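## Task

Slide or carry the orange bin, and no other bin, to the edge of the bench closest to the arms. Then set the hook down flat on the bench next to the orange bin so that its handle sticks out past that same edge. All other objects must finish resting on the same support they started on. The result must hold by itself with no robot supporting it. Finish by opening the gripper and moving the arms away.

## Robot and tools

Setup. Three identical i2rt Big YAM arms, named arm1, arm2 and arm3, stand around a bench. Each has six revolute joints, a two-finger gripper, and a wrist camera (arm1_cam_wrist, arm2_cam_wrist, arm3_cam_wrist). Two fixed room cameras, room_a and room_b, view the scene. Each arm reaches roughly 1.0 m out from its joint1 axis. The arms act independently: if one stalls, the others keep going.

Frame. Every pose lives in one shared scene frame, origin on the floor, +z up. "hand" is the point midway between the fingertips. Its z axis runs along the fingers, and the fingers open and close along its y axis. Each arm's foot has a true pose that is never printed.

execute_actions(actions, cameras). actions is a list holding one action or none. An action is an object keyed by robot name ("arm1", "arm2", "arm3"). Each robot entry has a single key, "joints", which maps joint names to absolute target values. These are not offsets. The names and ranges are:
- joint1_rad: -2.879 to 2.879 rad. Base yaw. Positive turns counter-clockwise seen from above. At 0 the arm extends the way its foot faces.
- joint2_rad: 0 to 3.141 rad. Shoulder. At 0 the upper arm lies roughly level and points back; increasing it lifts the arm up and then forward.
- joint3_rad: 0 to 3.019 rad. Elbow. 0 is fully folded; increasing it opens the elbow.
- joint4_rad: -1.692 to 1.57 rad. Hand pitch. Positive tilts the fingers up.
- joint5_rad: -1.57 to 1.57 rad. Sideways hand swing. Positive goes to the arm's right.
- joint6_rad: -2.094 to 2.094 rad. Hand roll. Positive is clockwise viewed from behind the hand.
- gripper_m: 0 to 0.093 m. This is the gap between the fingertips. Each finger pad pushes with about 50 to 62 N at most.

A joint counts as arrived within these tolerances: ±0.045, ±0.14, ±0.09, ±0.055, ±0.03 and ±0.035 rad for joints 1 to 6, and ±0.003 m for the gripper. When joints 1 and 6 are 0 and the hand is level and pointing forward, the wrist camera sits on top of the hand and looks toward the fingertips. All motions in one action start together but may finish at different times. Each joint moves at its own speed, so the hand can take a wide, curved path between postures. Any joint or arm you leave out may still be driving toward an earlier target. A call that contains an unknown key or a value out of range is rejected whole, and nothing moves.

cameras takes names from arm1_cam_wrist, arm2_cam_wrist, arm3_cam_wrist, room_a, room_b, or "all". Omitting it, passing null, or passing ["all"] returns every camera. Passing [] returns none. The "pictures" line lists the cameras in the same order as the images. Calibration for each camera (OpenCV K, distortion, T_world_to_cam) was given up front. It can be off by a few degrees and millimetres. Wrist-camera poses are derived from joint readings, so they carry extra error.

wait(seconds): 0 to 10. It sends no new command and returns state and images.

zoom_image(camera, region): gives a closer look at a region [x0, y0, x1, y1], in pixels with the origin at the top left, of that camera's most recent full image. The region can be at most 504 by 504.

read_manual(section): returns licence text only and does not move anything.

finished_scene(scene): pass the current scene number. It ends the scene permanently, after the last command has been held, and the result says whether the goal was met. It also gives the next task. Ending a reply without any tool call ends all remaining work.

Reading results. joint_status describes how each commanded joint ended:
- "off_target": it stopped short and may still be pushing.
- "contact_stop" or "time_out": it holds where it stopped. A timed-out joint may keep a target close by and keep pushing; on_its_own lists such joints, and "held at" there is the target, not the joint's position. To relieve the push, send the joint its reported position.
- "joint command not followed", often with a "cause:" line: a self- and inter-arm collision check blocked that arm's joint targets, though its gripper target still runs. The blocked joints read "not_followed", and the arm may retry them on later actions. The check can react late, and it ignores fingers, gripper housings and wrist cameras.
- Heat: MOTOR HOT appears at 85 °C. At 100 °C an OVER-TEMPERATURE FAULT drops that arm, and its joints read "limit_stop_at_motor_heat". Resend the targets afterwards.

A stop in one call cancels the later movement and finish calls in the same reply. A tiny target change near a joint's current position may produce no motion. A joint holding a load slowly sinks.

Cautions. The arms do not yield on contact and can press very hard. Sustained pushing, or holding a load, heats the motors, and this also happens while you are reasoning, because the scene keeps running and the robot holds its last command. Keep arms apart: a hard squeeze between two robots ends the run, and hard impacts may do so too. No line reports robot-to-robot contact. Objects touching robots do not count as collisions. Knocking anything off the work area or onto the floor ends the scene. Avoid drops, slips, slams and hard shoves. Loose objects may occasionally get nudged by outside disturbances. Before finishing, open the gripper and withdraw so the arrangement stands on its own.

Each tool is called as a command line: name --argument value for each argument, lists and objects as JSON in quotes; but a table of rows of numbers goes row by row, as --pt "numbers of a row", without its own name.

## Session

execute_actions --actions '[]'

Scene clock: 0.00 s.
arm1.joint_positions: joint1_rad=+0.810 joint2_rad=+0.501 joint3_rad=+1.517 joint4_rad=-1.337 joint5_rad=-0.158 joint6_rad=-0.273 gripper_m=+0.095
arm1.joint_status: not commanded
arm1.hand: x=-1.0377 y=+0.0840 z=+1.4176 quat_wxyz=(-0.206, +0.801, -0.117, -0.550) (m; scene frame)
arm2.joint_positions: joint1_rad=-0.567 joint2_rad=+0.523 joint3_rad=+1.609 joint4_rad=-1.221 joint5_rad=+0.137 joint6_rad=+0.507 gripper_m=+0.095
arm2.joint_status: not commanded
arm2.hand: x=+0.0977 y=+0.1099 z=+1.4063 quat_wxyz=(-0.509, +0.146, -0.737, -0.420) (m; scene frame)
arm3.joint_positions: joint1_rad=+0.524 joint2_rad=+0.525 joint3_rad=+1.355 joint4_rad=-1.365 joint5_rad=+0.166 joint6_rad=-0.390 gripper_m=+0.094
arm3.joint_status: not commanded
arm3.hand: x=+0.8363 y=+0.1797 z=+1.2904 quat_wxyz=(-0.390, +0.798, -0.338, -0.311) (m; scene frame)
pictures: arm1_cam_wrist, arm2_cam_wrist, arm3_cam_wrist, room_a, room_b
Images, in order (width x height): arm1_cam_wrist 504x504, arm2_cam_wrist 504x504, arm3_cam_wrist 504x504, room_a 504x504, room_b 504x504.

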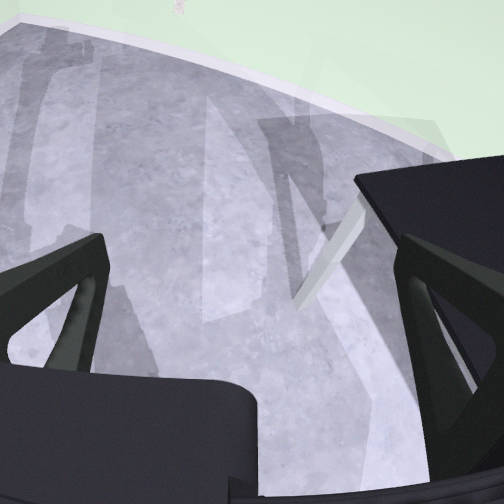

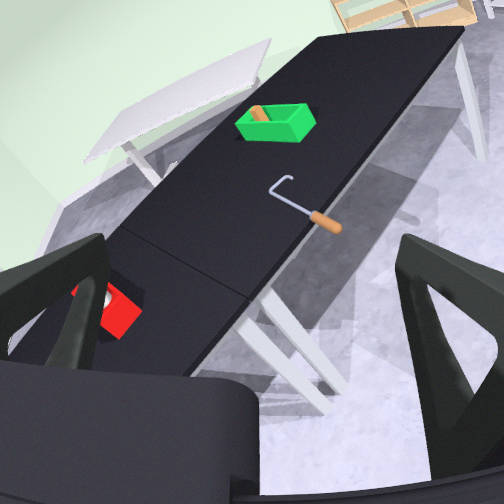

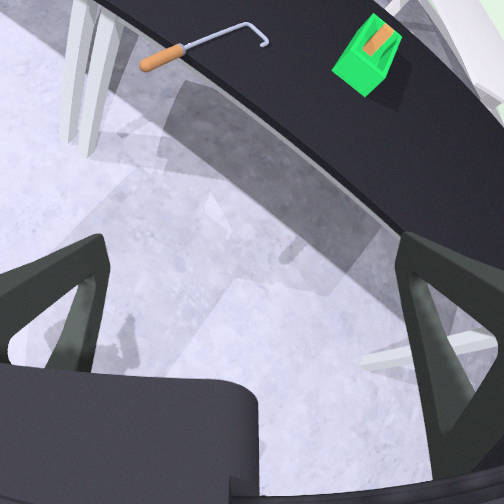

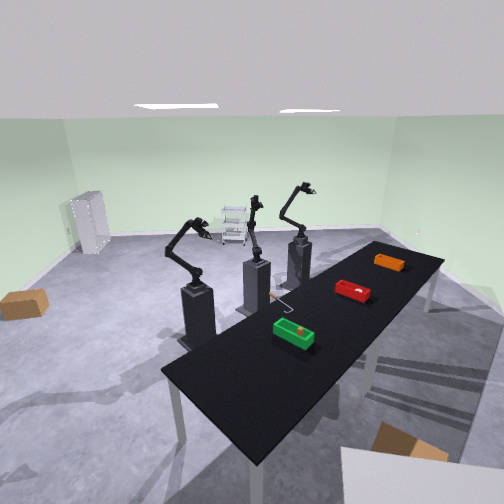

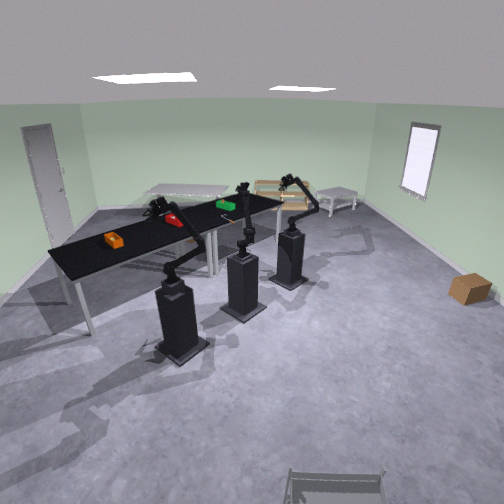

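zoom_image --camera "room_a" --region '[240, 220, 460, 380]'

zoom_image --camera "room_b" --region '[40, 170, 300, 300]'

zoom_image --camera "arm3_cam_wrist" --region '[120, 0, 420, 120]'

zoom_image --camera "arm2_cam_wrist" --region '[220, 90, 380, 250]'

Region (240, 220, 460, 380) of room_a's 504x504 image, scaled by 2.291, with more detail than that image has; it fills the top 367 rows of this view, and the rest is white.

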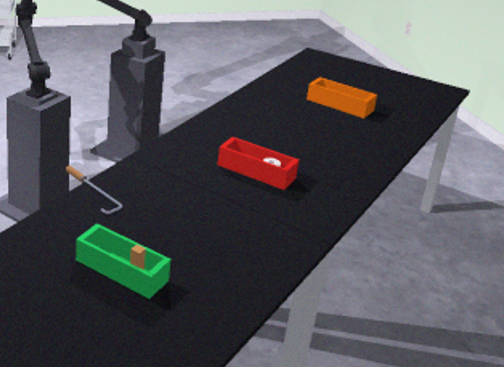

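Region (40, 170, 300, 300) of room_b's 504x504 image, scaled by 1.938, with more detail than that image has.

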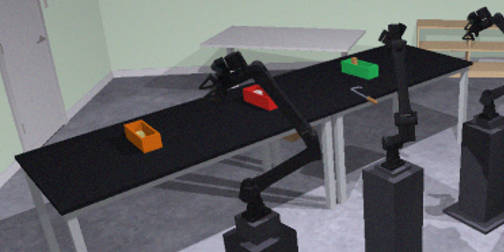

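Region (120, 0, 420, 120) of arm3_cam_wrist's 504x504 image, scaled by 1.680, with more detail than that image has; it fills the top 202 rows of this view, and the rest is white.

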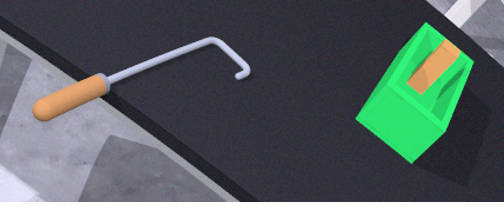

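Region (220, 90, 380, 250) of arm2_cam_wrist's 504x504 image, scaled by 3.150, with more detail than that image has.

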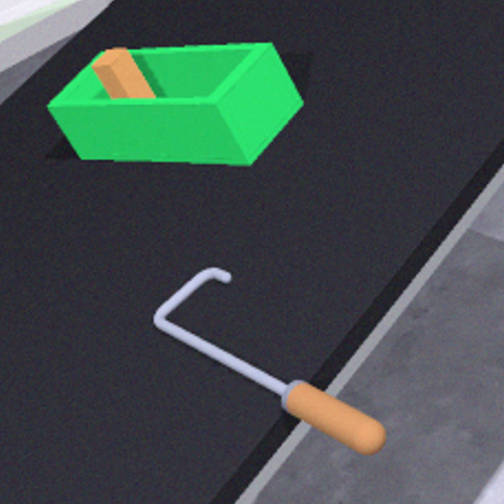

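execute_actions --actions '[{"arm2":{"joints":{"joint1_rad":-0.86,"joint2_rad":2.3,"joint3_rad":1.352,"joint4_rad":0.948,"joint5_rad":-0.649,"joint6_rad":0}},"arm1":{"joints":{"joint1_rad":0.05,"joint2_rad":1.3,"joint3_rad":1.5,"joint4_rad":-0.4,"joint5_rad":0,"joint6_rad":0}}}]'

Scene clock: 57.53 s.
arm1.joint_positions: joint1_rad=+0.042 joint2_rad=+1.318 joint3_rad=+1.480 joint4_rad=-0.419 joint5_rad=+0.000 joint6_rad=-0.008 gripper_m=+0.095
arm1.joint_status: all done
arm1.hand: x=-0.9786 y=+0.6105 z=+1.3079 quat_wxyz=(-0.402, +0.597, -0.522, -0.457) (m; scene frame)
arm2.joint_positions: joint1_rad=-0.854 joint2_rad=+2.297 joint3_rad=+1.350 joint4_rad=+0.922 joint5_rad=-0.644 joint6_rad=+0.010 gripper_m=+0.095
arm2.joint_status: all done
arm2.hand: x=+0.4918 y=+0.5867 z=+0.7786 quat_wxyz=(-0.535, +0.446, -0.555, -0.455) (m; scene frame)
arm3.joint_positions: joint1_rad=+0.524 joint2_rad=+0.525 joint3_rad=+1.355 joint4_rad=-1.365 joint5_rad=+0.166 joint6_rad=-0.390 gripper_m=+0.094
arm3.joint_status: not commanded
arm3.hand: x=+0.8363 y=+0.1797 z=+1.2904 quat_wxyz=(-0.390, +0.798, -0.338, -0.311) (m; scene frame)
pictures: arm1_cam_wrist, arm2_cam_wrist, arm3_cam_wrist, room_a, room_b
camera_calibration (this result's frames):
arm1_cam_wrist: T_world_to_cam=[[0.989477, 0.143834, 0.0157236, 0.861099], [0.120793, -0.76133, -0.637014, 1.42317], [-0.0796537, 0.632209, -0.770692, 0.671558], [0, 0, 0, 1]] pos_world=[-0.970454, 0.53508, 1.4106]
arm2_cam_wrist: T_world_to_cam=[[0.979908, -0.196887, -0.0318782, -0.343002], [-0.141223, -0.572047, -0.807972, 1.04084], [0.140844, 0.79624, -0.588358, 0.045758], [0, 0, 0, 1]] pos_world=[0.476656, 0.491441, 0.856955]
Images, in order (width x height): arm1_cam_wrist 504x504, arm2_cam_wrist 504x504, arm3_cam_wrist 504x504, room_a 504x504, room_b 504x504.

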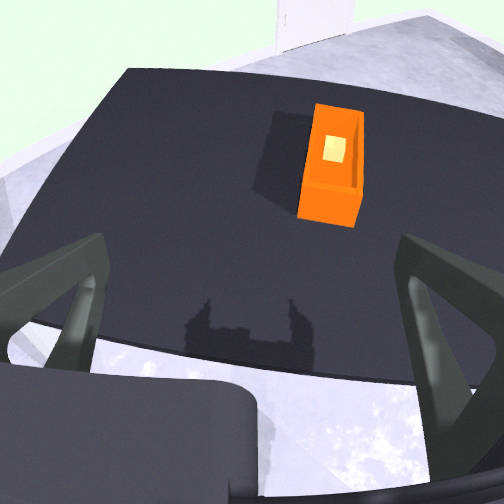

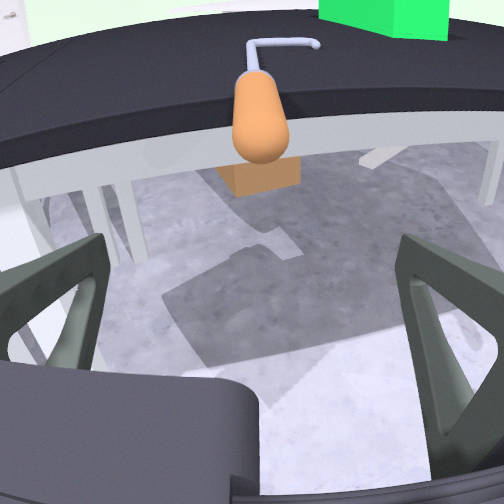

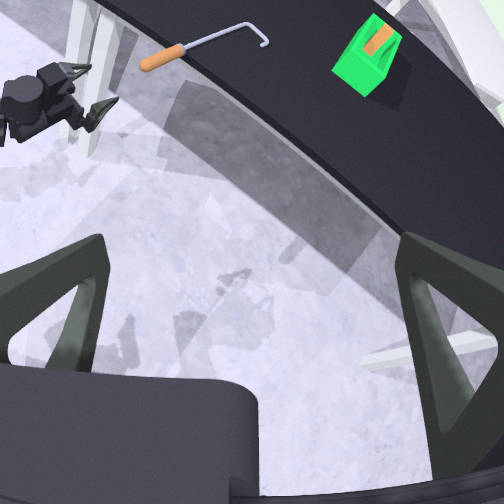

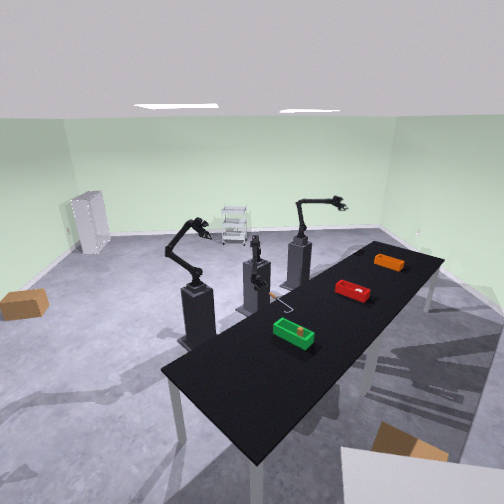

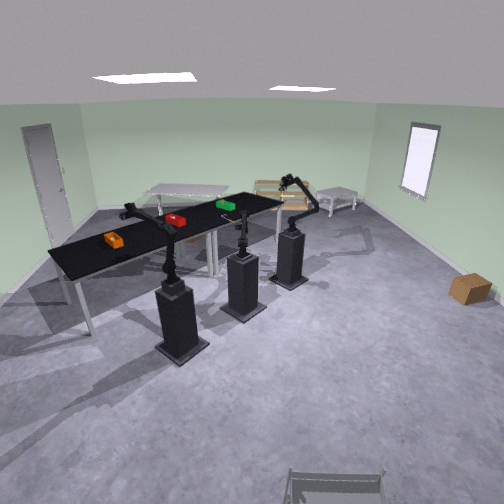

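execute_actions --actions '[{"arm2":{"joints":{"joint1_rad":-0.703,"joint3_rad":2.104,"joint4_rad":0.555,"joint5_rad":-0.5}}}]' --cameras '[]'

execute_actions --actions '[{"arm2":{"joints":{"joint2_rad":2.58}}}]' --cameras '["arm2_cam_wrist","arm3_cam_wrist","arm1_cam_wrist"]'

zoom_image --camera "arm1_cam_wrist" --region '[260, 90, 410, 240]'

Scene clock: 79.50 s.
arm1.joint_positions: joint1_rad=+0.042 joint2_rad=+1.318 joint3_rad=+1.480 joint4_rad=-0.419 joint5_rad=+0.000 joint6_rad=-0.008 gripper_m=+0.095
arm1.joint_status: not commanded
arm1.hand: x=-0.9786 y=+0.6105 z=+1.3079 quat_wxyz=(-0.402, +0.597, -0.522, -0.457) (m; scene frame)
arm2.joint_positions: joint1_rad=-0.703 joint2_rad=+2.297 joint3_rad=+2.056 joint4_rad=+0.572 joint5_rad=-0.504 joint6_rad=+0.009 gripper_m=+0.095
arm2.joint_status: all done
arm2.hand: x=+0.5087 y=+0.7543 z=+1.0771 quat_wxyz=(-0.649, +0.420, -0.422, -0.474) (m; scene frame)
arm3.joint_positions: joint1_rad=+0.524 joint2_rad=+0.525 joint3_rad=+1.355 joint4_rad=-1.365 joint5_rad=+0.166 joint6_rad=-0.390 gripper_m=+0.094
arm3.joint_status: not commanded
arm3.hand: x=+0.8363 y=+0.1797 z=+1.2904 quat_wxyz=(-0.390, +0.798, -0.338, -0.311) (m; scene frame)
pictures: none
No camera images: the call's "cameras" was empty. Leave "cameras" out to get every camera's image.

Scene clock: 81.03 s.
arm1.joint_positions: joint1_rad=+0.042 joint2_rad=+1.318 joint3_rad=+1.480 joint4_rad=-0.419 joint5_rad=+0.000 joint6_rad=-0.008 gripper_m=+0.095
arm1.joint_status: not commanded
arm1.hand: x=-0.9786 y=+0.6105 z=+1.3079 quat_wxyz=(-0.402, +0.597, -0.522, -0.457) (m; scene frame)
arm2.joint_positions: joint1_rad=-0.704 joint2_rad=+2.592 joint3_rad=+2.082 joint4_rad=+0.565 joint5_rad=-0.500 joint6_rad=+0.013 gripper_m=+0.095
arm2.joint_status: all done
arm2.hand: x=+0.5289 y=+0.7791 z=+0.8233 quat_wxyz=(-0.561, +0.442, -0.526, -0.461) (m; scene frame)
arm3.joint_positions: joint1_rad=+0.524 joint2_rad=+0.525 joint3_rad=+1.355 joint4_rad=-1.365 joint5_rad=+0.166 joint6_rad=-0.390 gripper_m=+0.094
arm3.joint_status: not commanded
arm3.hand: x=+0.8363 y=+0.1797 z=+1.2904 quat_wxyz=(-0.390, +0.798, -0.338, -0.311) (m; scene frame)
pictures: arm1_cam_wrist, arm2_cam_wrist, arm3_cam_wrist
camera_calibration (this result's frames):
arm1_cam_wrist: T_world_to_cam=[[0.989477, 0.143834, 0.0157236, 0.861099], [0.120793, -0.76133, -0.637014, 1.42317], [-0.0796537, 0.632209, -0.770692, 0.671558], [0, 0, 0, 1]] pos_world=[-0.970454, 0.53508, 1.4106]
arm2_cam_wrist: T_world_to_cam=[[0.981486, -0.191422, 0.00653114, -0.376822], [-0.0963121, -0.522725, -0.847044, 1.16227], [0.165557, 0.830732, -0.531483, -0.17312], [0, 0, 0, 1]] pos_world=[0.510448, 0.679229, 0.894941]
Images, in order (width x height): arm1_cam_wrist 504x504, arm2_cam_wrist 504x504, arm3_cam_wrist 504x504.

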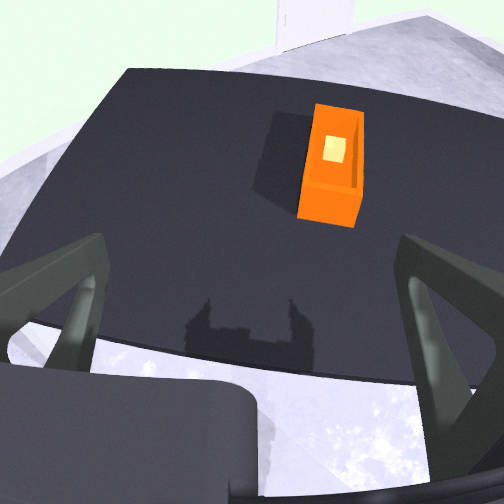

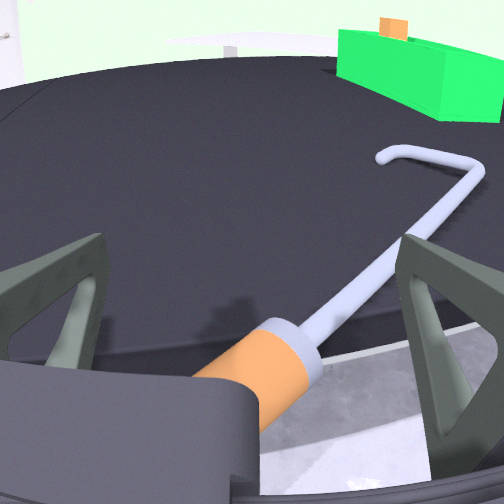

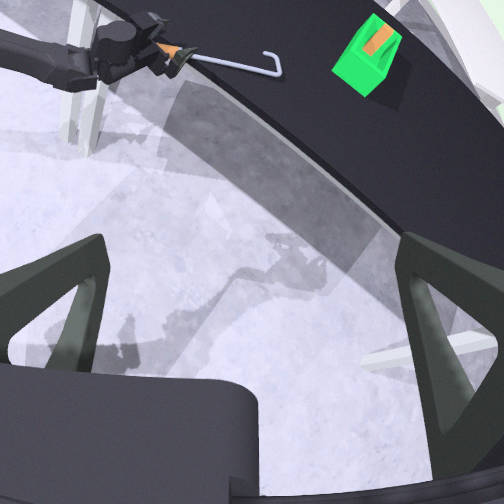

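Region (260, 90, 410, 240) of arm1_cam_wrist's 504x504 image, scaled by 3.360, with more detail than that image has.

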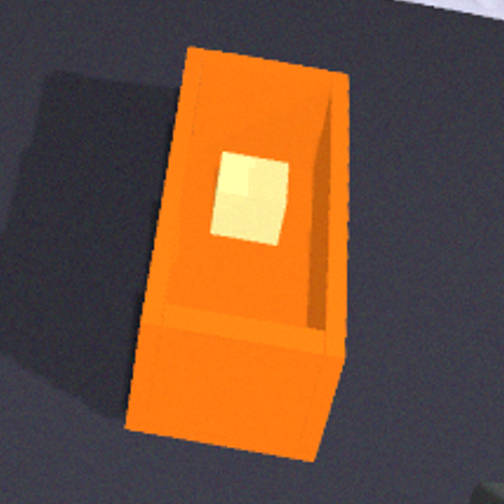

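execute_actions --actions '[{"arm2":{"joints":{"joint2_rad":2.42}}}]' --cameras '[]'

execute_actions --actions '[{"arm2":{"joints":{"joint1_rad":-0.532,"joint2_rad":2.44,"joint3_rad":1.93,"joint4_rad":0.645,"joint5_rad":0.395,"gripper_m":0.07}}}]' --cameras '["arm2_cam_wrist","arm3_cam_wrist"]'

Scene clock: 92.93 s.
arm1.joint_positions: joint1_rad=+0.042 joint2_rad=+1.318 joint3_rad=+1.480 joint4_rad=-0.419 joint5_rad=+0.000 joint6_rad=-0.008 gripper_m=+0.095
arm1.joint_status: not commanded
arm1.hand: x=-0.9786 y=+0.6105 z=+1.3079 quat_wxyz=(-0.402, +0.597, -0.522, -0.457) (m; scene frame)
arm2.joint_positions: joint1_rad=-0.704 joint2_rad=+2.402 joint3_rad=+2.082 joint4_rad=+0.565 joint5_rad=-0.500 joint6_rad=+0.010 gripper_m=+0.095
arm2.joint_status: all done
arm2.hand: x=+0.5229 y=+0.7700 z=+0.9969 quat_wxyz=(-0.624, +0.427, -0.456, -0.470) (m; scene frame)
arm3.joint_positions: joint1_rad=+0.524 joint2_rad=+0.525 joint3_rad=+1.355 joint4_rad=-1.365 joint5_rad=+0.166 joint6_rad=-0.390 gripper_m=+0.094
arm3.joint_status: not commanded
arm3.hand: x=+0.8363 y=+0.1797 z=+1.2904 quat_wxyz=(-0.390, +0.798, -0.338, -0.311) (m; scene frame)
pictures: none
No camera images: the call's "cameras" was empty. Leave "cameras" out to get every camera's image.

Scene clock: 94.50 s.
arm1.joint_positions: joint1_rad=+0.042 joint2_rad=+1.318 joint3_rad=+1.480 joint4_rad=-0.419 joint5_rad=+0.000 joint6_rad=-0.008 gripper_m=+0.095
arm1.joint_status: not commanded
arm1.hand: x=-0.9786 y=+0.6105 z=+1.3079 quat_wxyz=(-0.402, +0.597, -0.522, -0.457) (m; scene frame)
arm2.joint_positions: joint1_rad=-0.540 joint2_rad=+2.423 joint3_rad=+1.932 joint4_rad=+0.620 joint5_rad=+0.392 joint6_rad=+0.008 gripper_m=+0.070
arm2.joint_status: all done
arm2.hand: x=+0.5134 y=+0.7651 z=+0.9056 quat_wxyz=(-0.701, +0.193, -0.634, -0.264) (m; scene frame)
arm3.joint_positions: joint1_rad=+0.524 joint2_rad=+0.525 joint3_rad=+1.355 joint4_rad=-1.365 joint5_rad=+0.166 joint6_rad=-0.390 gripper_m=+0.094
arm3.joint_status: not commanded
arm3.hand: x=+0.8363 y=+0.1797 z=+1.2904 quat_wxyz=(-0.390, +0.798, -0.338, -0.311) (m; scene frame)
pictures: arm2_cam_wrist, arm3_cam_wrist
camera_calibration (this result's frames):
arm2_cam_wrist: T_world_to_cam=[[0.608189, -0.790782, -0.0690646, 0.353881], [-0.412434, -0.240461, -0.878679, 1.19815], [0.678237, 0.562887, -0.472391, -0.226958], [0, 0, 0, 1]] pos_world=[0.432862, 0.695702, 0.970016]
Images, in order (width x height): arm2_cam_wrist 504x504, arm3_cam_wrist 504x504.

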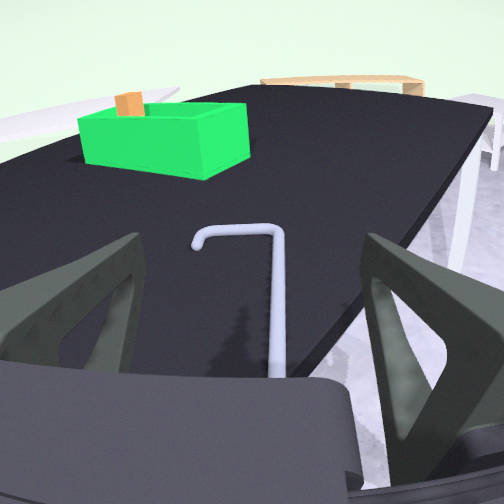

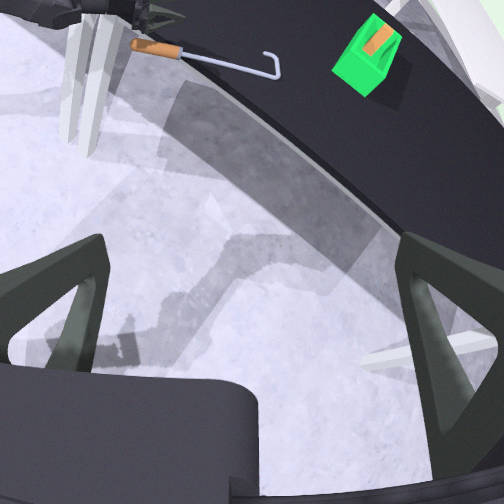

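execute_actions --actions '[{"arm2":{"joints":{"joint2_rad":2.5,"joint4_rad":0.66}}}]' --cameras '["arm2_cam_wrist","arm3_cam_wrist"]'

zoom_image --camera "arm3_cam_wrist" --region '[60, 0, 300, 120]'

Scene clock: 98.53 s.
arm1.joint_positions: joint1_rad=+0.042 joint2_rad=+1.318 joint3_rad=+1.480 joint4_rad=-0.419 joint5_rad=+0.000 joint6_rad=-0.008 gripper_m=+0.095
arm1.joint_status: not commanded
arm1.hand: x=-0.9786 y=+0.6105 z=+1.3079 quat_wxyz=(-0.402, +0.597, -0.522, -0.457) (m; scene frame)
arm2.joint_positions: joint1_rad=-0.540 joint2_rad=+2.471 joint3_rad=+1.932 joint4_rad=+0.637 joint5_rad=+0.392 joint6_rad=+0.008 gripper_m=+0.070
arm2.joint_status: all done
arm2.hand: x=+0.5138 y=+0.7662 z=+0.8662 quat_wxyz=(-0.693, +0.200, -0.643, -0.257) (m; scene frame)
arm3.joint_positions: joint1_rad=+0.524 joint2_rad=+0.525 joint3_rad=+1.355 joint4_rad=-1.365 joint5_rad=+0.166 joint6_rad=-0.390 gripper_m=+0.094
arm3.joint_status: not commanded
arm3.hand: x=+0.8363 y=+0.1797 z=+1.2904 quat_wxyz=(-0.390, +0.798, -0.338, -0.311) (m; scene frame)
pictures: arm2_cam_wrist, arm3_cam_wrist
camera_calibration (this result's frames):
arm2_cam_wrist: T_world_to_cam=[[0.607331, -0.792411, -0.0568647, 0.342918], [-0.426102, -0.264495, -0.865147, 1.17769], [0.670512, 0.549661, -0.498284, -0.209917], [0, 0, 0, 1]] pos_world=[0.434305, 0.698609, 0.933779]
Images, in order (width x height): arm2_cam_wrist 504x504, arm3_cam_wrist 504x504.

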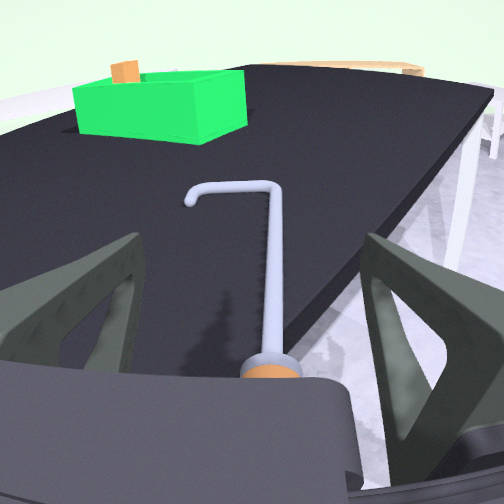

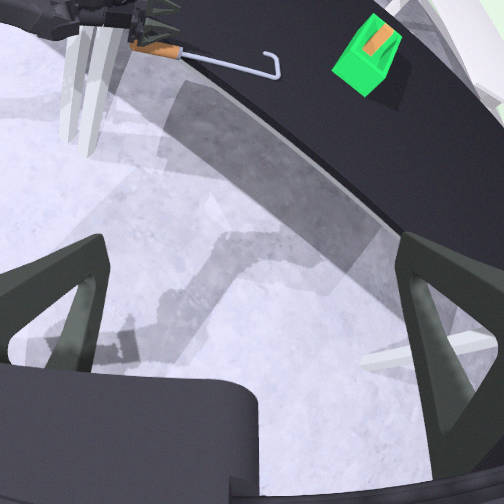

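Region (60, 0, 300, 120) of arm3_cam_wrist's 504x504 image, scaled by 2.100, with more detail than that image has.

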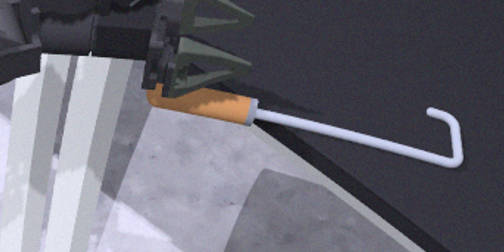

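execute_actions --actions '[{"arm2":{"joints":{"joint1_rad":-0.552,"joint2_rad":2.545,"joint3_rad":1.895,"gripper_m":0.062}}}]' --cameras '["arm2_cam_wrist","arm3_cam_wrist"]'

zoom_image --camera "arm3_cam_wrist" --region '[60, 0, 300, 120]'

Scene clock: 109.07 s.
arm1.joint_positions: joint1_rad=+0.042 joint2_rad=+1.318 joint3_rad=+1.480 joint4_rad=-0.419 joint5_rad=+0.000 joint6_rad=-0.008 gripper_m=+0.095
arm1.joint_status: not commanded
arm1.hand: x=-0.9786 y=+0.6105 z=+1.3079 quat_wxyz=(-0.402, +0.597, -0.522, -0.457) (m; scene frame)
arm2.joint_positions: joint1_rad=-0.542 joint2_rad=+2.511 joint3_rad=+1.903 joint4_rad=+0.639 joint5_rad=+0.392 joint6_rad=+0.008 gripper_m=+0.062
arm2.joint_status: all done
arm2.hand: x=+0.5122 y=+0.7598 z=+0.8139 quat_wxyz=(-0.676, +0.216, -0.662, -0.241) (m; scene frame)
arm3.joint_positions: joint1_rad=+0.524 joint2_rad=+0.525 joint3_rad=+1.355 joint4_rad=-1.365 joint5_rad=+0.166 joint6_rad=-0.390 gripper_m=+0.094
arm3.joint_status: not commanded
arm3.hand: x=+0.8363 y=+0.1797 z=+1.2904 quat_wxyz=(-0.390, +0.798, -0.338, -0.311) (m; scene frame)
pictures: arm2_cam_wrist, arm3_cam_wrist
camera_calibration (this result's frames):
arm2_cam_wrist: T_world_to_cam=[[0.60432, -0.796156, -0.0305476, 0.31882], [-0.455376, -0.313683, -0.833208, 1.15647], [0.653781, 0.517435, -0.552115, -0.154606], [0, 0, 0, 1]] pos_world=[0.435039, 0.696593, 0.88796]
Images, in order (width x height): arm2_cam_wrist 504x504, arm3_cam_wrist 504x504.

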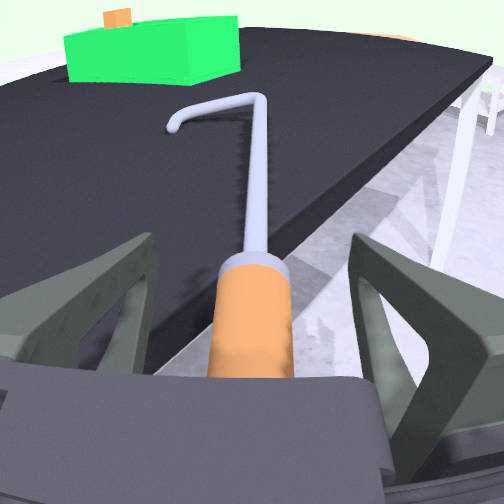

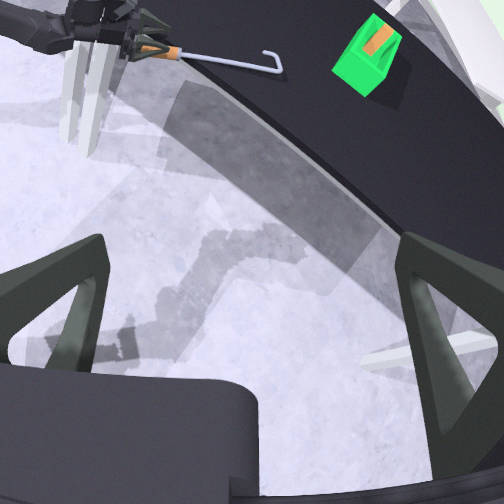

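Region (60, 0, 300, 120) of arm3_cam_wrist's 504x504 image, scaled by 2.100, with more detail than that image has.

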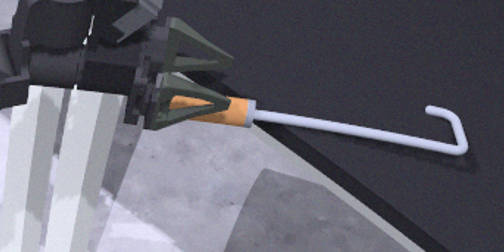

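execute_actions --actions '[{"arm2":{"joints":{"joint2_rad":2.41}}}]' --cameras '[]'

execute_actions --actions '[{"arm2":{"joints":{"joint1_rad":-0.515,"joint3_rad":1.81,"joint4_rad":0.71,"joint5_rad":0.415}}}]' --cameras '["arm2_cam_wrist","arm3_cam_wrist"]'

Scene clock: 117.07 s.
arm1.joint_positions: joint1_rad=+0.042 joint2_rad=+1.318 joint3_rad=+1.480 joint4_rad=-0.419 joint5_rad=+0.000 joint6_rad=-0.008 gripper_m=+0.095
arm1.joint_status: not commanded
arm1.hand: x=-0.9786 y=+0.6105 z=+1.3079 quat_wxyz=(-0.402, +0.597, -0.522, -0.457) (m; scene frame)
arm2.joint_positions: joint1_rad=-0.543 joint2_rad=+2.420 joint3_rad=+1.899 joint4_rad=+0.639 joint5_rad=+0.392 joint6_rad=+0.008 gripper_m=+0.062
arm2.joint_status: all done
arm2.hand: x=+0.5128 y=+0.7585 z=+0.8935 quat_wxyz=(-0.699, +0.195, -0.637, -0.260) (m; scene frame)
arm3.joint_positions: joint1_rad=+0.524 joint2_rad=+0.525 joint3_rad=+1.355 joint4_rad=-1.365 joint5_rad=+0.166 joint6_rad=-0.390 gripper_m=+0.094
arm3.joint_status: not commanded
arm3.hand: x=+0.8363 y=+0.1797 z=+1.2904 quat_wxyz=(-0.390, +0.798, -0.338, -0.311) (m; scene frame)
pictures: none
No camera images: the call's "cameras" was empty. Leave "cameras" out to get every camera's image.

Scene clock: 117.90 s.
arm1.joint_positions: joint1_rad=+0.042 joint2_rad=+1.318 joint3_rad=+1.480 joint4_rad=-0.419 joint5_rad=+0.000 joint6_rad=-0.008 gripper_m=+0.095
arm1.joint_status: not commanded
arm1.hand: x=-0.9786 y=+0.6105 z=+1.3079 quat_wxyz=(-0.402, +0.597, -0.522, -0.457) (m; scene frame)
arm2.joint_positions: joint1_rad=-0.518 joint2_rad=+2.420 joint3_rad=+1.812 joint4_rad=+0.685 joint5_rad=+0.411 joint6_rad=+0.008 gripper_m=+0.062
arm2.joint_status: all done
arm2.hand: x=+0.4877 y=+0.7539 z=+0.8559 quat_wxyz=(-0.687, +0.206, -0.649, -0.253) (m; scene frame)
arm3.joint_positions: joint1_rad=+0.524 joint2_rad=+0.525 joint3_rad=+1.355 joint4_rad=-1.365 joint5_rad=+0.166 joint6_rad=-0.390 gripper_m=+0.094
arm3.joint_status: not commanded
arm3.hand: x=+0.8363 y=+0.1797 z=+1.2904 quat_wxyz=(-0.390, +0.798, -0.338, -0.311) (m; scene frame)
pictures: arm2_cam_wrist, arm3_cam_wrist
camera_calibration (this result's frames):
arm2_cam_wrist: T_world_to_cam=[[0.608965, -0.791623, -0.0499386, 0.341101], [-0.435508, -0.281072, -0.855179, 1.16297], [0.662943, 0.542523, -0.515921, -0.166633], [0, 0, 0, 1]] pos_world=[0.409234, 0.687305, 0.925616]
Images, in order (width x height): arm2_cam_wrist 504x504, arm3_cam_wrist 504x504.

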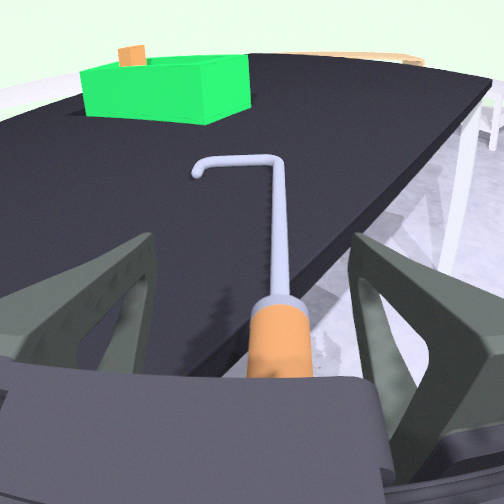

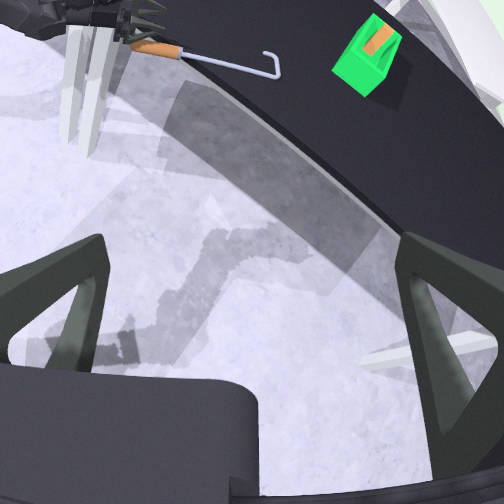

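execute_actions --actions '[{"arm2":{"joints":{"joint1_rad":-0.539,"joint2_rad":2.51}}}]' --cameras '["arm2_cam_wrist","arm3_cam_wrist"]'

zoom_image --camera "arm3_cam_wrist" --region '[60, 0, 300, 120]'

Scene clock: 122.97 s.
arm1.joint_positions: joint1_rad=+0.042 joint2_rad=+1.318 joint3_rad=+1.480 joint4_rad=-0.419 joint5_rad=+0.000 joint6_rad=-0.008 gripper_m=+0.095
arm1.joint_status: not commanded
arm1.hand: x=-0.9786 y=+0.6105 z=+1.3079 quat_wxyz=(-0.402, +0.597, -0.522, -0.457) (m; scene frame)
arm2.joint_positions: joint1_rad=-0.533 joint2_rad=+2.487 joint3_rad=+1.812 joint4_rad=+0.688 joint5_rad=+0.411 joint6_rad=+0.008 gripper_m=+0.062
arm2.joint_status: all done
arm2.hand: x=+0.4983 y=+0.7448 z=+0.7976 quat_wxyz=(-0.673, +0.216, -0.668, -0.233) (m; scene frame)
arm3.joint_positions: joint1_rad=+0.524 joint2_rad=+0.525 joint3_rad=+1.355 joint4_rad=-1.365 joint5_rad=+0.166 joint6_rad=-0.390 gripper_m=+0.094
arm3.joint_status: not commanded
arm3.hand: x=+0.8363 y=+0.1797 z=+1.2904 quat_wxyz=(-0.390, +0.798, -0.338, -0.311) (m; scene frame)
pictures: arm2_cam_wrist, arm3_cam_wrist
camera_calibration (this result's frames):
arm2_cam_wrist: T_world_to_cam=[[0.595607, -0.802923, -0.0238188, 0.318753], [-0.466447, -0.321565, -0.824028, 1.13587], [0.653972, 0.501907, -0.566048, -0.124096], [0, 0, 0, 1]] pos_world=[0.421129, 0.683476, 0.87334]
Images, in order (width x height): arm2_cam_wrist 504x504, arm3_cam_wrist 504x504.

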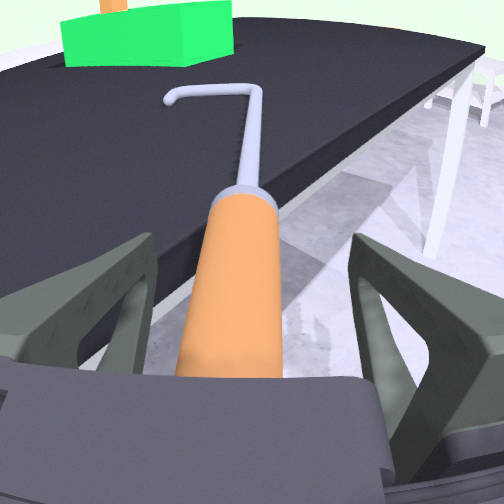

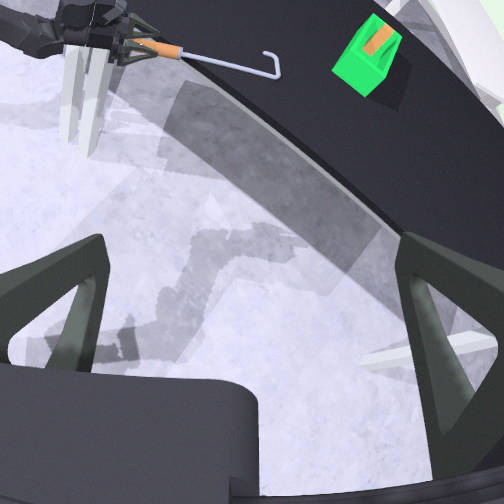

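Region (60, 0, 300, 120) of arm3_cam_wrist's 504x504 image, scaled by 2.100, with more detail than that image has.

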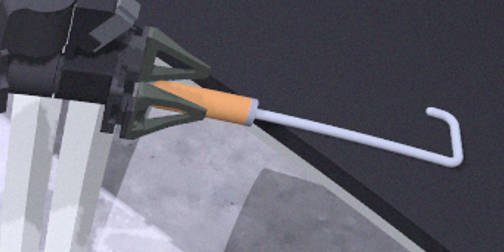

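execute_actions --actions '[{"arm2":{"joints":{"joint1_rad":-0.524,"joint2_rad":2.538}}}]' --cameras '["arm2_cam_wrist","arm3_cam_wrist"]'

Scene clock: 127.47 s.
arm1.joint_positions: joint1_rad=+0.042 joint2_rad=+1.318 joint3_rad=+1.480 joint4_rad=-0.419 joint5_rad=+0.000 joint6_rad=-0.008 gripper_m=+0.095
arm1.joint_status: not commanded
arm1.hand: x=-0.9786 y=+0.6105 z=+1.3079 quat_wxyz=(-0.402, +0.597, -0.522, -0.457) (m; scene frame)
arm2.joint_positions: joint1_rad=-0.533 joint2_rad=+2.497 joint3_rad=+1.812 joint4_rad=+0.688 joint5_rad=+0.411 joint6_rad=+0.008 gripper_m=+0.062
arm2.joint_status: all done
arm2.hand: x=+0.4979 y=+0.7443 z=+0.7886 quat_wxyz=(-0.670, +0.219, -0.671, -0.230) (m; scene frame)
arm3.joint_positions: joint1_rad=+0.524 joint2_rad=+0.525 joint3_rad=+1.355 joint4_rad=-1.365 joint5_rad=+0.166 joint6_rad=-0.390 gripper_m=+0.094
arm3.joint_status: not commanded
arm3.hand: x=+0.8363 y=+0.1797 z=+1.2904 quat_wxyz=(-0.390, +0.798, -0.338, -0.311) (m; scene frame)
pictures: arm2_cam_wrist, arm3_cam_wrist
camera_calibration (this result's frames):
arm2_cam_wrist: T_world_to_cam=[[0.59554, -0.803086, -0.0196287, 0.315184], [-0.470586, -0.328959, -0.81874, 1.13155], [0.651061, 0.496829, -0.573829, -0.117333], [0, 0, 0, 1]] pos_world=[0.421176, 0.683646, 0.865299]
Images, in order (width x height): arm2_cam_wrist 504x504, arm3_cam_wrist 504x504.

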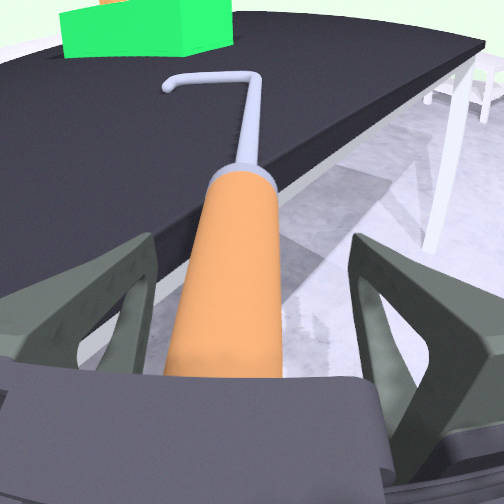

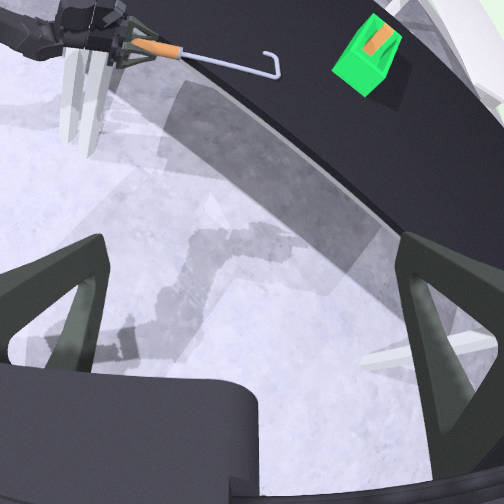

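execute_actions --actions '[{"arm2":{"joints":{"joint1_rad":-0.518,"joint2_rad":2.555}}}]' --cameras '["arm2_cam_wrist"]'

Scene clock: 141.37 s.
arm1.joint_positions: joint1_rad=+0.042 joint2_rad=+1.318 joint3_rad=+1.480 joint4_rad=-0.419 joint5_rad=+0.000 joint6_rad=-0.008 gripper_m=+0.095
arm1.joint_status: not commanded
arm1.hand: x=-0.9786 y=+0.6105 z=+1.3079 quat_wxyz=(-0.402, +0.597, -0.522, -0.457) (m; scene frame)
arm2.joint_positions: joint1_rad=-0.526 joint2_rad=+2.518 joint3_rad=+1.812 joint4_rad=+0.688 joint5_rad=+0.411 joint6_rad=+0.008 gripper_m=+0.062
arm2.joint_status: all done
arm2.hand: x=+0.4917 y=+0.7466 z=+0.7711 quat_wxyz=(-0.664, +0.226, -0.675, -0.228) (m; scene frame)
arm3.joint_positions: joint1_rad=+0.524 joint2_rad=+0.525 joint3_rad=+1.355 joint4_rad=-1.365 joint5_rad=+0.166 joint6_rad=-0.390 gripper_m=+0.094
arm3.joint_status: not commanded
arm3.hand: x=+0.8363 y=+0.1797 z=+1.2904 quat_wxyz=(-0.390, +0.798, -0.338, -0.311) (m; scene frame)
pictures: arm2_cam_wrist
camera_calibration (this result's frames):
arm2_cam_wrist: T_world_to_cam=[[0.601278, -0.798959, -0.0113794, 0.308157], [-0.476087, -0.346782, -0.808136, 1.12286], [0.641721, 0.491332, -0.588887, -0.104242], [0, 0, 0, 1]] pos_world=[0.416185, 0.68681, 0.849543]
Images, in order (width x height): arm2_cam_wrist 504x504.

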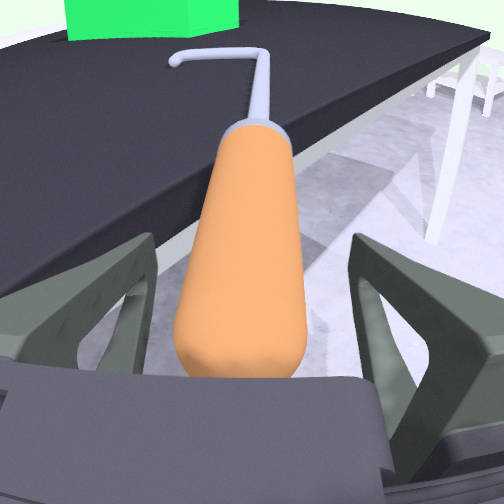

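execute_actions --actions '[{"arm2":{"joints":{"gripper_m":0.0,"joint2_rad":2.518}}}]' --cameras '["arm2_cam_wrist","arm3_cam_wrist"]'

Scene clock: 143.80 s.
arm1.joint_positions: joint1_rad=+0.042 joint2_rad=+1.318 joint3_rad=+1.480 joint4_rad=-0.419 joint5_rad=+0.000 joint6_rad=-0.008 gripper_m=+0.095
arm1.joint_status: not commanded
arm1.hand: x=-0.9786 y=+0.6105 z=+1.3079 quat_wxyz=(-0.402, +0.597, -0.522, -0.457) (m; scene frame)
arm2.joint_positions: joint1_rad=-0.526 joint2_rad=+2.518 joint3_rad=+1.812 joint4_rad=+0.688 joint5_rad=+0.413 joint6_rad=+0.006 gripper_m=+0.029
arm2.joint_status: gripper_m off_target (ended at +0.029, target +0.000); the others done
arm2.hand: x=+0.4917 y=+0.7464 z=+0.7711 quat_wxyz=(-0.665, +0.226, -0.675, -0.227) (m; scene frame)
arm3.joint_positions: joint1_rad=+0.524 joint2_rad=+0.525 joint3_rad=+1.355 joint4_rad=-1.365 joint5_rad=+0.166 joint6_rad=-0.390 gripper_m=+0.094
arm3.joint_status: not commanded
arm3.hand: x=+0.8363 y=+0.1797 z=+1.2904 quat_wxyz=(-0.390, +0.798, -0.338, -0.311) (m; scene frame)
pictures: arm2_cam_wrist, arm3_cam_wrist
camera_calibration (this result's frames):
arm2_cam_wrist: T_world_to_cam=[[0.599482, -0.800331, -0.00959085, 0.308549], [-0.475766, -0.346682, -0.808368, 1.12282], [0.643637, 0.489165, -0.5886, -0.103645], [0, 0, 0, 1]] pos_world=[0.415938, 0.686901, 0.849602]
Images, in order (width x height): arm2_cam_wrist 504x504, arm3_cam_wrist 504x504.

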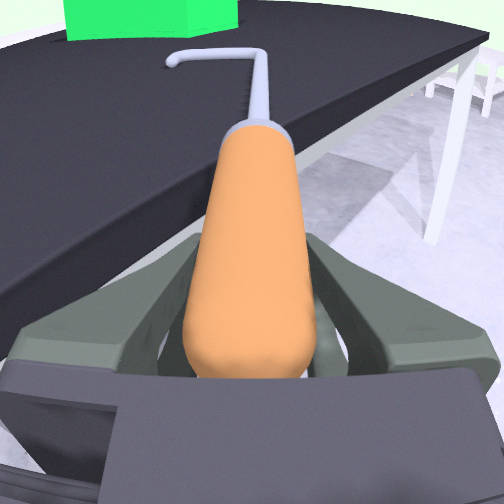

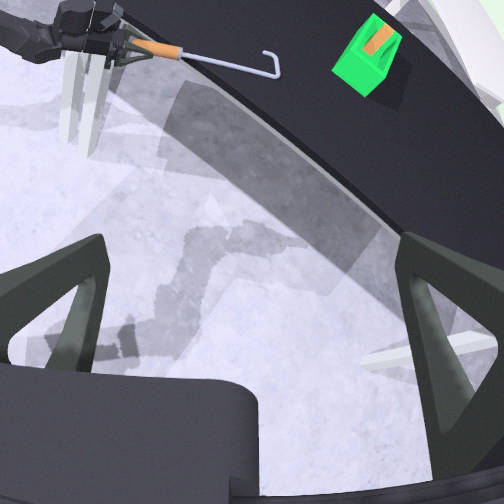

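execute_actions --actions '[{"arm2":{"joints":{"joint2_rad":2.3}}}]' --cameras '[]'

execute_actions --actions '[{"arm2":{"joints":{"joint1_rad":0.672,"joint3_rad":1.686,"joint4_rad":0.77,"joint5_rad":0.695}}}]' --cameras '["arm2_cam_wrist","room_b"]'

Scene clock: 159.87 s.
arm1.joint_positions: joint1_rad=+0.042 joint2_rad=+1.318 joint3_rad=+1.480 joint4_rad=-0.419 joint5_rad=+0.000 joint6_rad=-0.008 gripper_m=+0.095
arm1.joint_status: not commanded
arm1.hand: x=-0.9786 y=+0.6105 z=+1.3079 quat_wxyz=(-0.402, +0.597, -0.522, -0.457) (m; scene frame)
arm2.joint_positions: joint1_rad=-0.526 joint2_rad=+2.341 joint3_rad=+1.790 joint4_rad=+0.688 joint5_rad=+0.414 joint6_rad=+0.005 gripper_m=+0.029
arm2.joint_status: all done
arm2.hand: x=+0.4912 y=+0.7437 z=+0.9133 quat_wxyz=(-0.704, +0.188, -0.633, -0.262) (m; scene frame)
arm3.joint_positions: joint1_rad=+0.524 joint2_rad=+0.525 joint3_rad=+1.355 joint4_rad=-1.365 joint5_rad=+0.166 joint6_rad=-0.390 gripper_m=+0.094
arm3.joint_status: not commanded
arm3.hand: x=+0.8363 y=+0.1797 z=+1.2904 quat_wxyz=(-0.390, +0.798, -0.338, -0.311) (m; scene frame)
pictures: none
No camera images: the call's "cameras" was empty. Leave "cameras" out to get every camera's image.

Scene clock: 162.03 s.
arm1.joint_positions: joint1_rad=+0.042 joint2_rad=+1.318 joint3_rad=+1.480 joint4_rad=-0.419 joint5_rad=+0.000 joint6_rad=-0.008 gripper_m=+0.095
arm1.joint_status: not commanded
arm1.hand: x=-0.9786 y=+0.6105 z=+1.3079 quat_wxyz=(-0.402, +0.597, -0.522, -0.457) (m; scene frame)
arm2.joint_positions: joint1_rad=+0.656 joint2_rad=+2.339 joint3_rad=+1.687 joint4_rad=+0.744 joint5_rad=+0.696 joint6_rad=-0.001 gripper_m=+0.030
arm2.joint_status: all done
arm2.hand: x=-0.4417 y=+0.7264 z=+0.8705 quat_wxyz=(-0.509, +0.460, -0.500, -0.529) (m; scene frame)
arm3.joint_positions: joint1_rad=+0.524 joint2_rad=+0.525 joint3_rad=+1.355 joint4_rad=-1.365 joint5_rad=+0.166 joint6_rad=-0.390 gripper_m=+0.094
arm3.joint_status: not commanded
arm3.hand: x=+0.8363 y=+0.1797 z=+1.2904 quat_wxyz=(-0.390, +0.798, -0.338, -0.311) (m; scene frame)
pictures: arm2_cam_wrist, room_b
camera_calibration (this result's frames):
arm2_cam_wrist: T_world_to_cam=[[0.997604, -0.0259104, -0.0641502, 0.513895], [-0.0683661, -0.511445, -0.856592, 1.09375], [-0.0106147, 0.858925, -0.511991, -0.0588449], [0, 0, 0, 1]] pos_world=[-0.438513, 0.623249, 0.939732]
Images, in order (width x height): arm2_cam_wrist 504x504, room_b 504x504.

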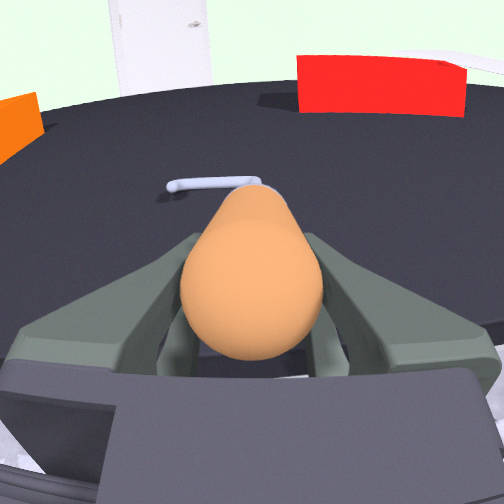

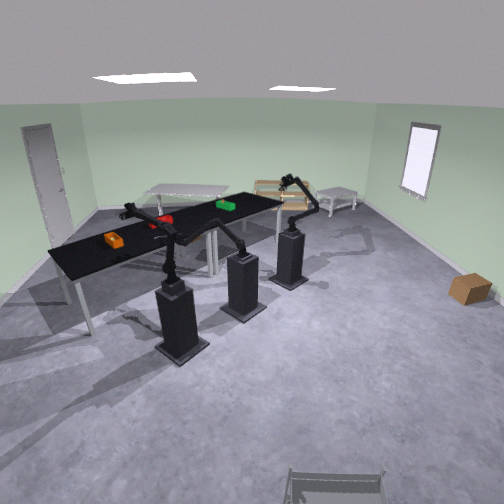

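execute_actions --actions '[{"arm2":{"joints":{"joint1_rad":0.685,"joint2_rad":2.42}}}]' --cameras '["arm2_cam_wrist","room_a","arm1_cam_wrist"]'

zoom_image --camera "room_a" --region '[260, 230, 420, 330]'

Scene clock: 167.33 s.
arm1.joint_positions: joint1_rad=+0.042 joint2_rad=+1.318 joint3_rad=+1.480 joint4_rad=-0.419 joint5_rad=+0.000 joint6_rad=-0.008 gripper_m=+0.095
arm1.joint_status: not commanded
arm1.hand: x=-0.9786 y=+0.6105 z=+1.3079 quat_wxyz=(-0.402, +0.597, -0.522, -0.457) (m; scene frame)
arm2.joint_positions: joint1_rad=+0.675 joint2_rad=+2.401 joint3_rad=+1.687 joint4_rad=+0.749 joint5_rad=+0.700 joint6_rad=-0.001 gripper_m=+0.030
arm2.joint_status: all done
arm2.hand: x=-0.4539 y=+0.7179 z=+0.8211 quat_wxyz=(-0.504, +0.484, -0.499, -0.513) (m; scene frame)
arm3.joint_positions: joint1_rad=+0.524 joint2_rad=+0.525 joint3_rad=+1.355 joint4_rad=-1.365 joint5_rad=+0.166 joint6_rad=-0.390 gripper_m=+0.094
arm3.joint_status: not commanded
arm3.hand: x=+0.8363 y=+0.1797 z=+1.2904 quat_wxyz=(-0.390, +0.798, -0.338, -0.311) (m; scene frame)
pictures: arm1_cam_wrist, arm2_cam_wrist, room_a
camera_calibration (this result's frames):
arm1_cam_wrist: T_world_to_cam=[[0.989477, 0.143834, 0.0157236, 0.861099], [0.120793, -0.76133, -0.637014, 1.42317], [-0.0796537, 0.632209, -0.770692, 0.671558], [0, 0, 0, 1]] pos_world=[-0.970454, 0.53508, 1.4106]
arm2_cam_wrist: T_world_to_cam=[[0.999524, -0.0136131, -0.027671, 0.484683], [-0.0305996, -0.549242, -0.835103, 1.07286], [-0.00382973, 0.835553, -0.549397, -0.0264048], [0, 0, 0, 1]] pos_world=[-0.451725, 0.617919, 0.894851]
Images, in order (width x height): arm1_cam_wrist 504x504, arm2_cam_wrist 504x504, room_a 504x504.

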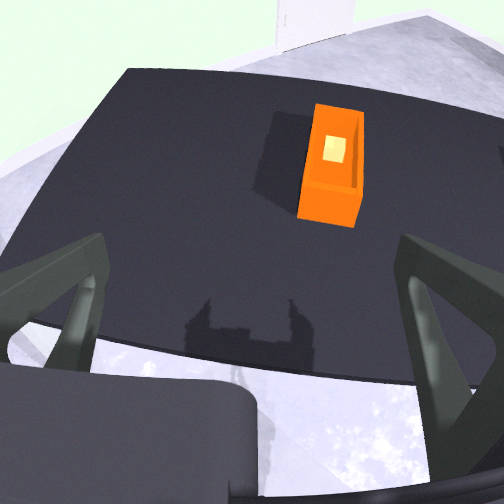

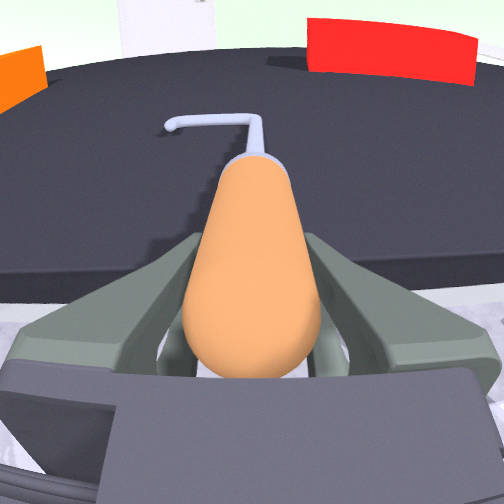

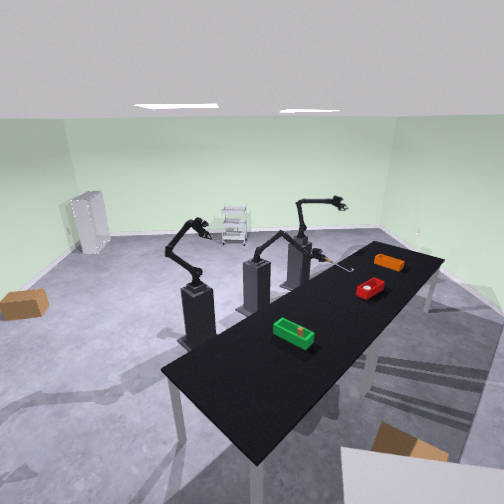

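Region (260, 230, 420, 330) of room_a's 504x504 image, scaled by 3.150, with more detail than that image has; it fills the top 315 rows of this view, and the rest is white.

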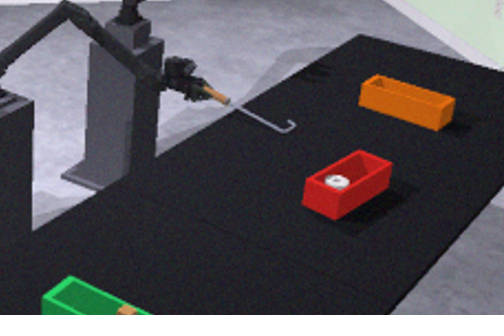

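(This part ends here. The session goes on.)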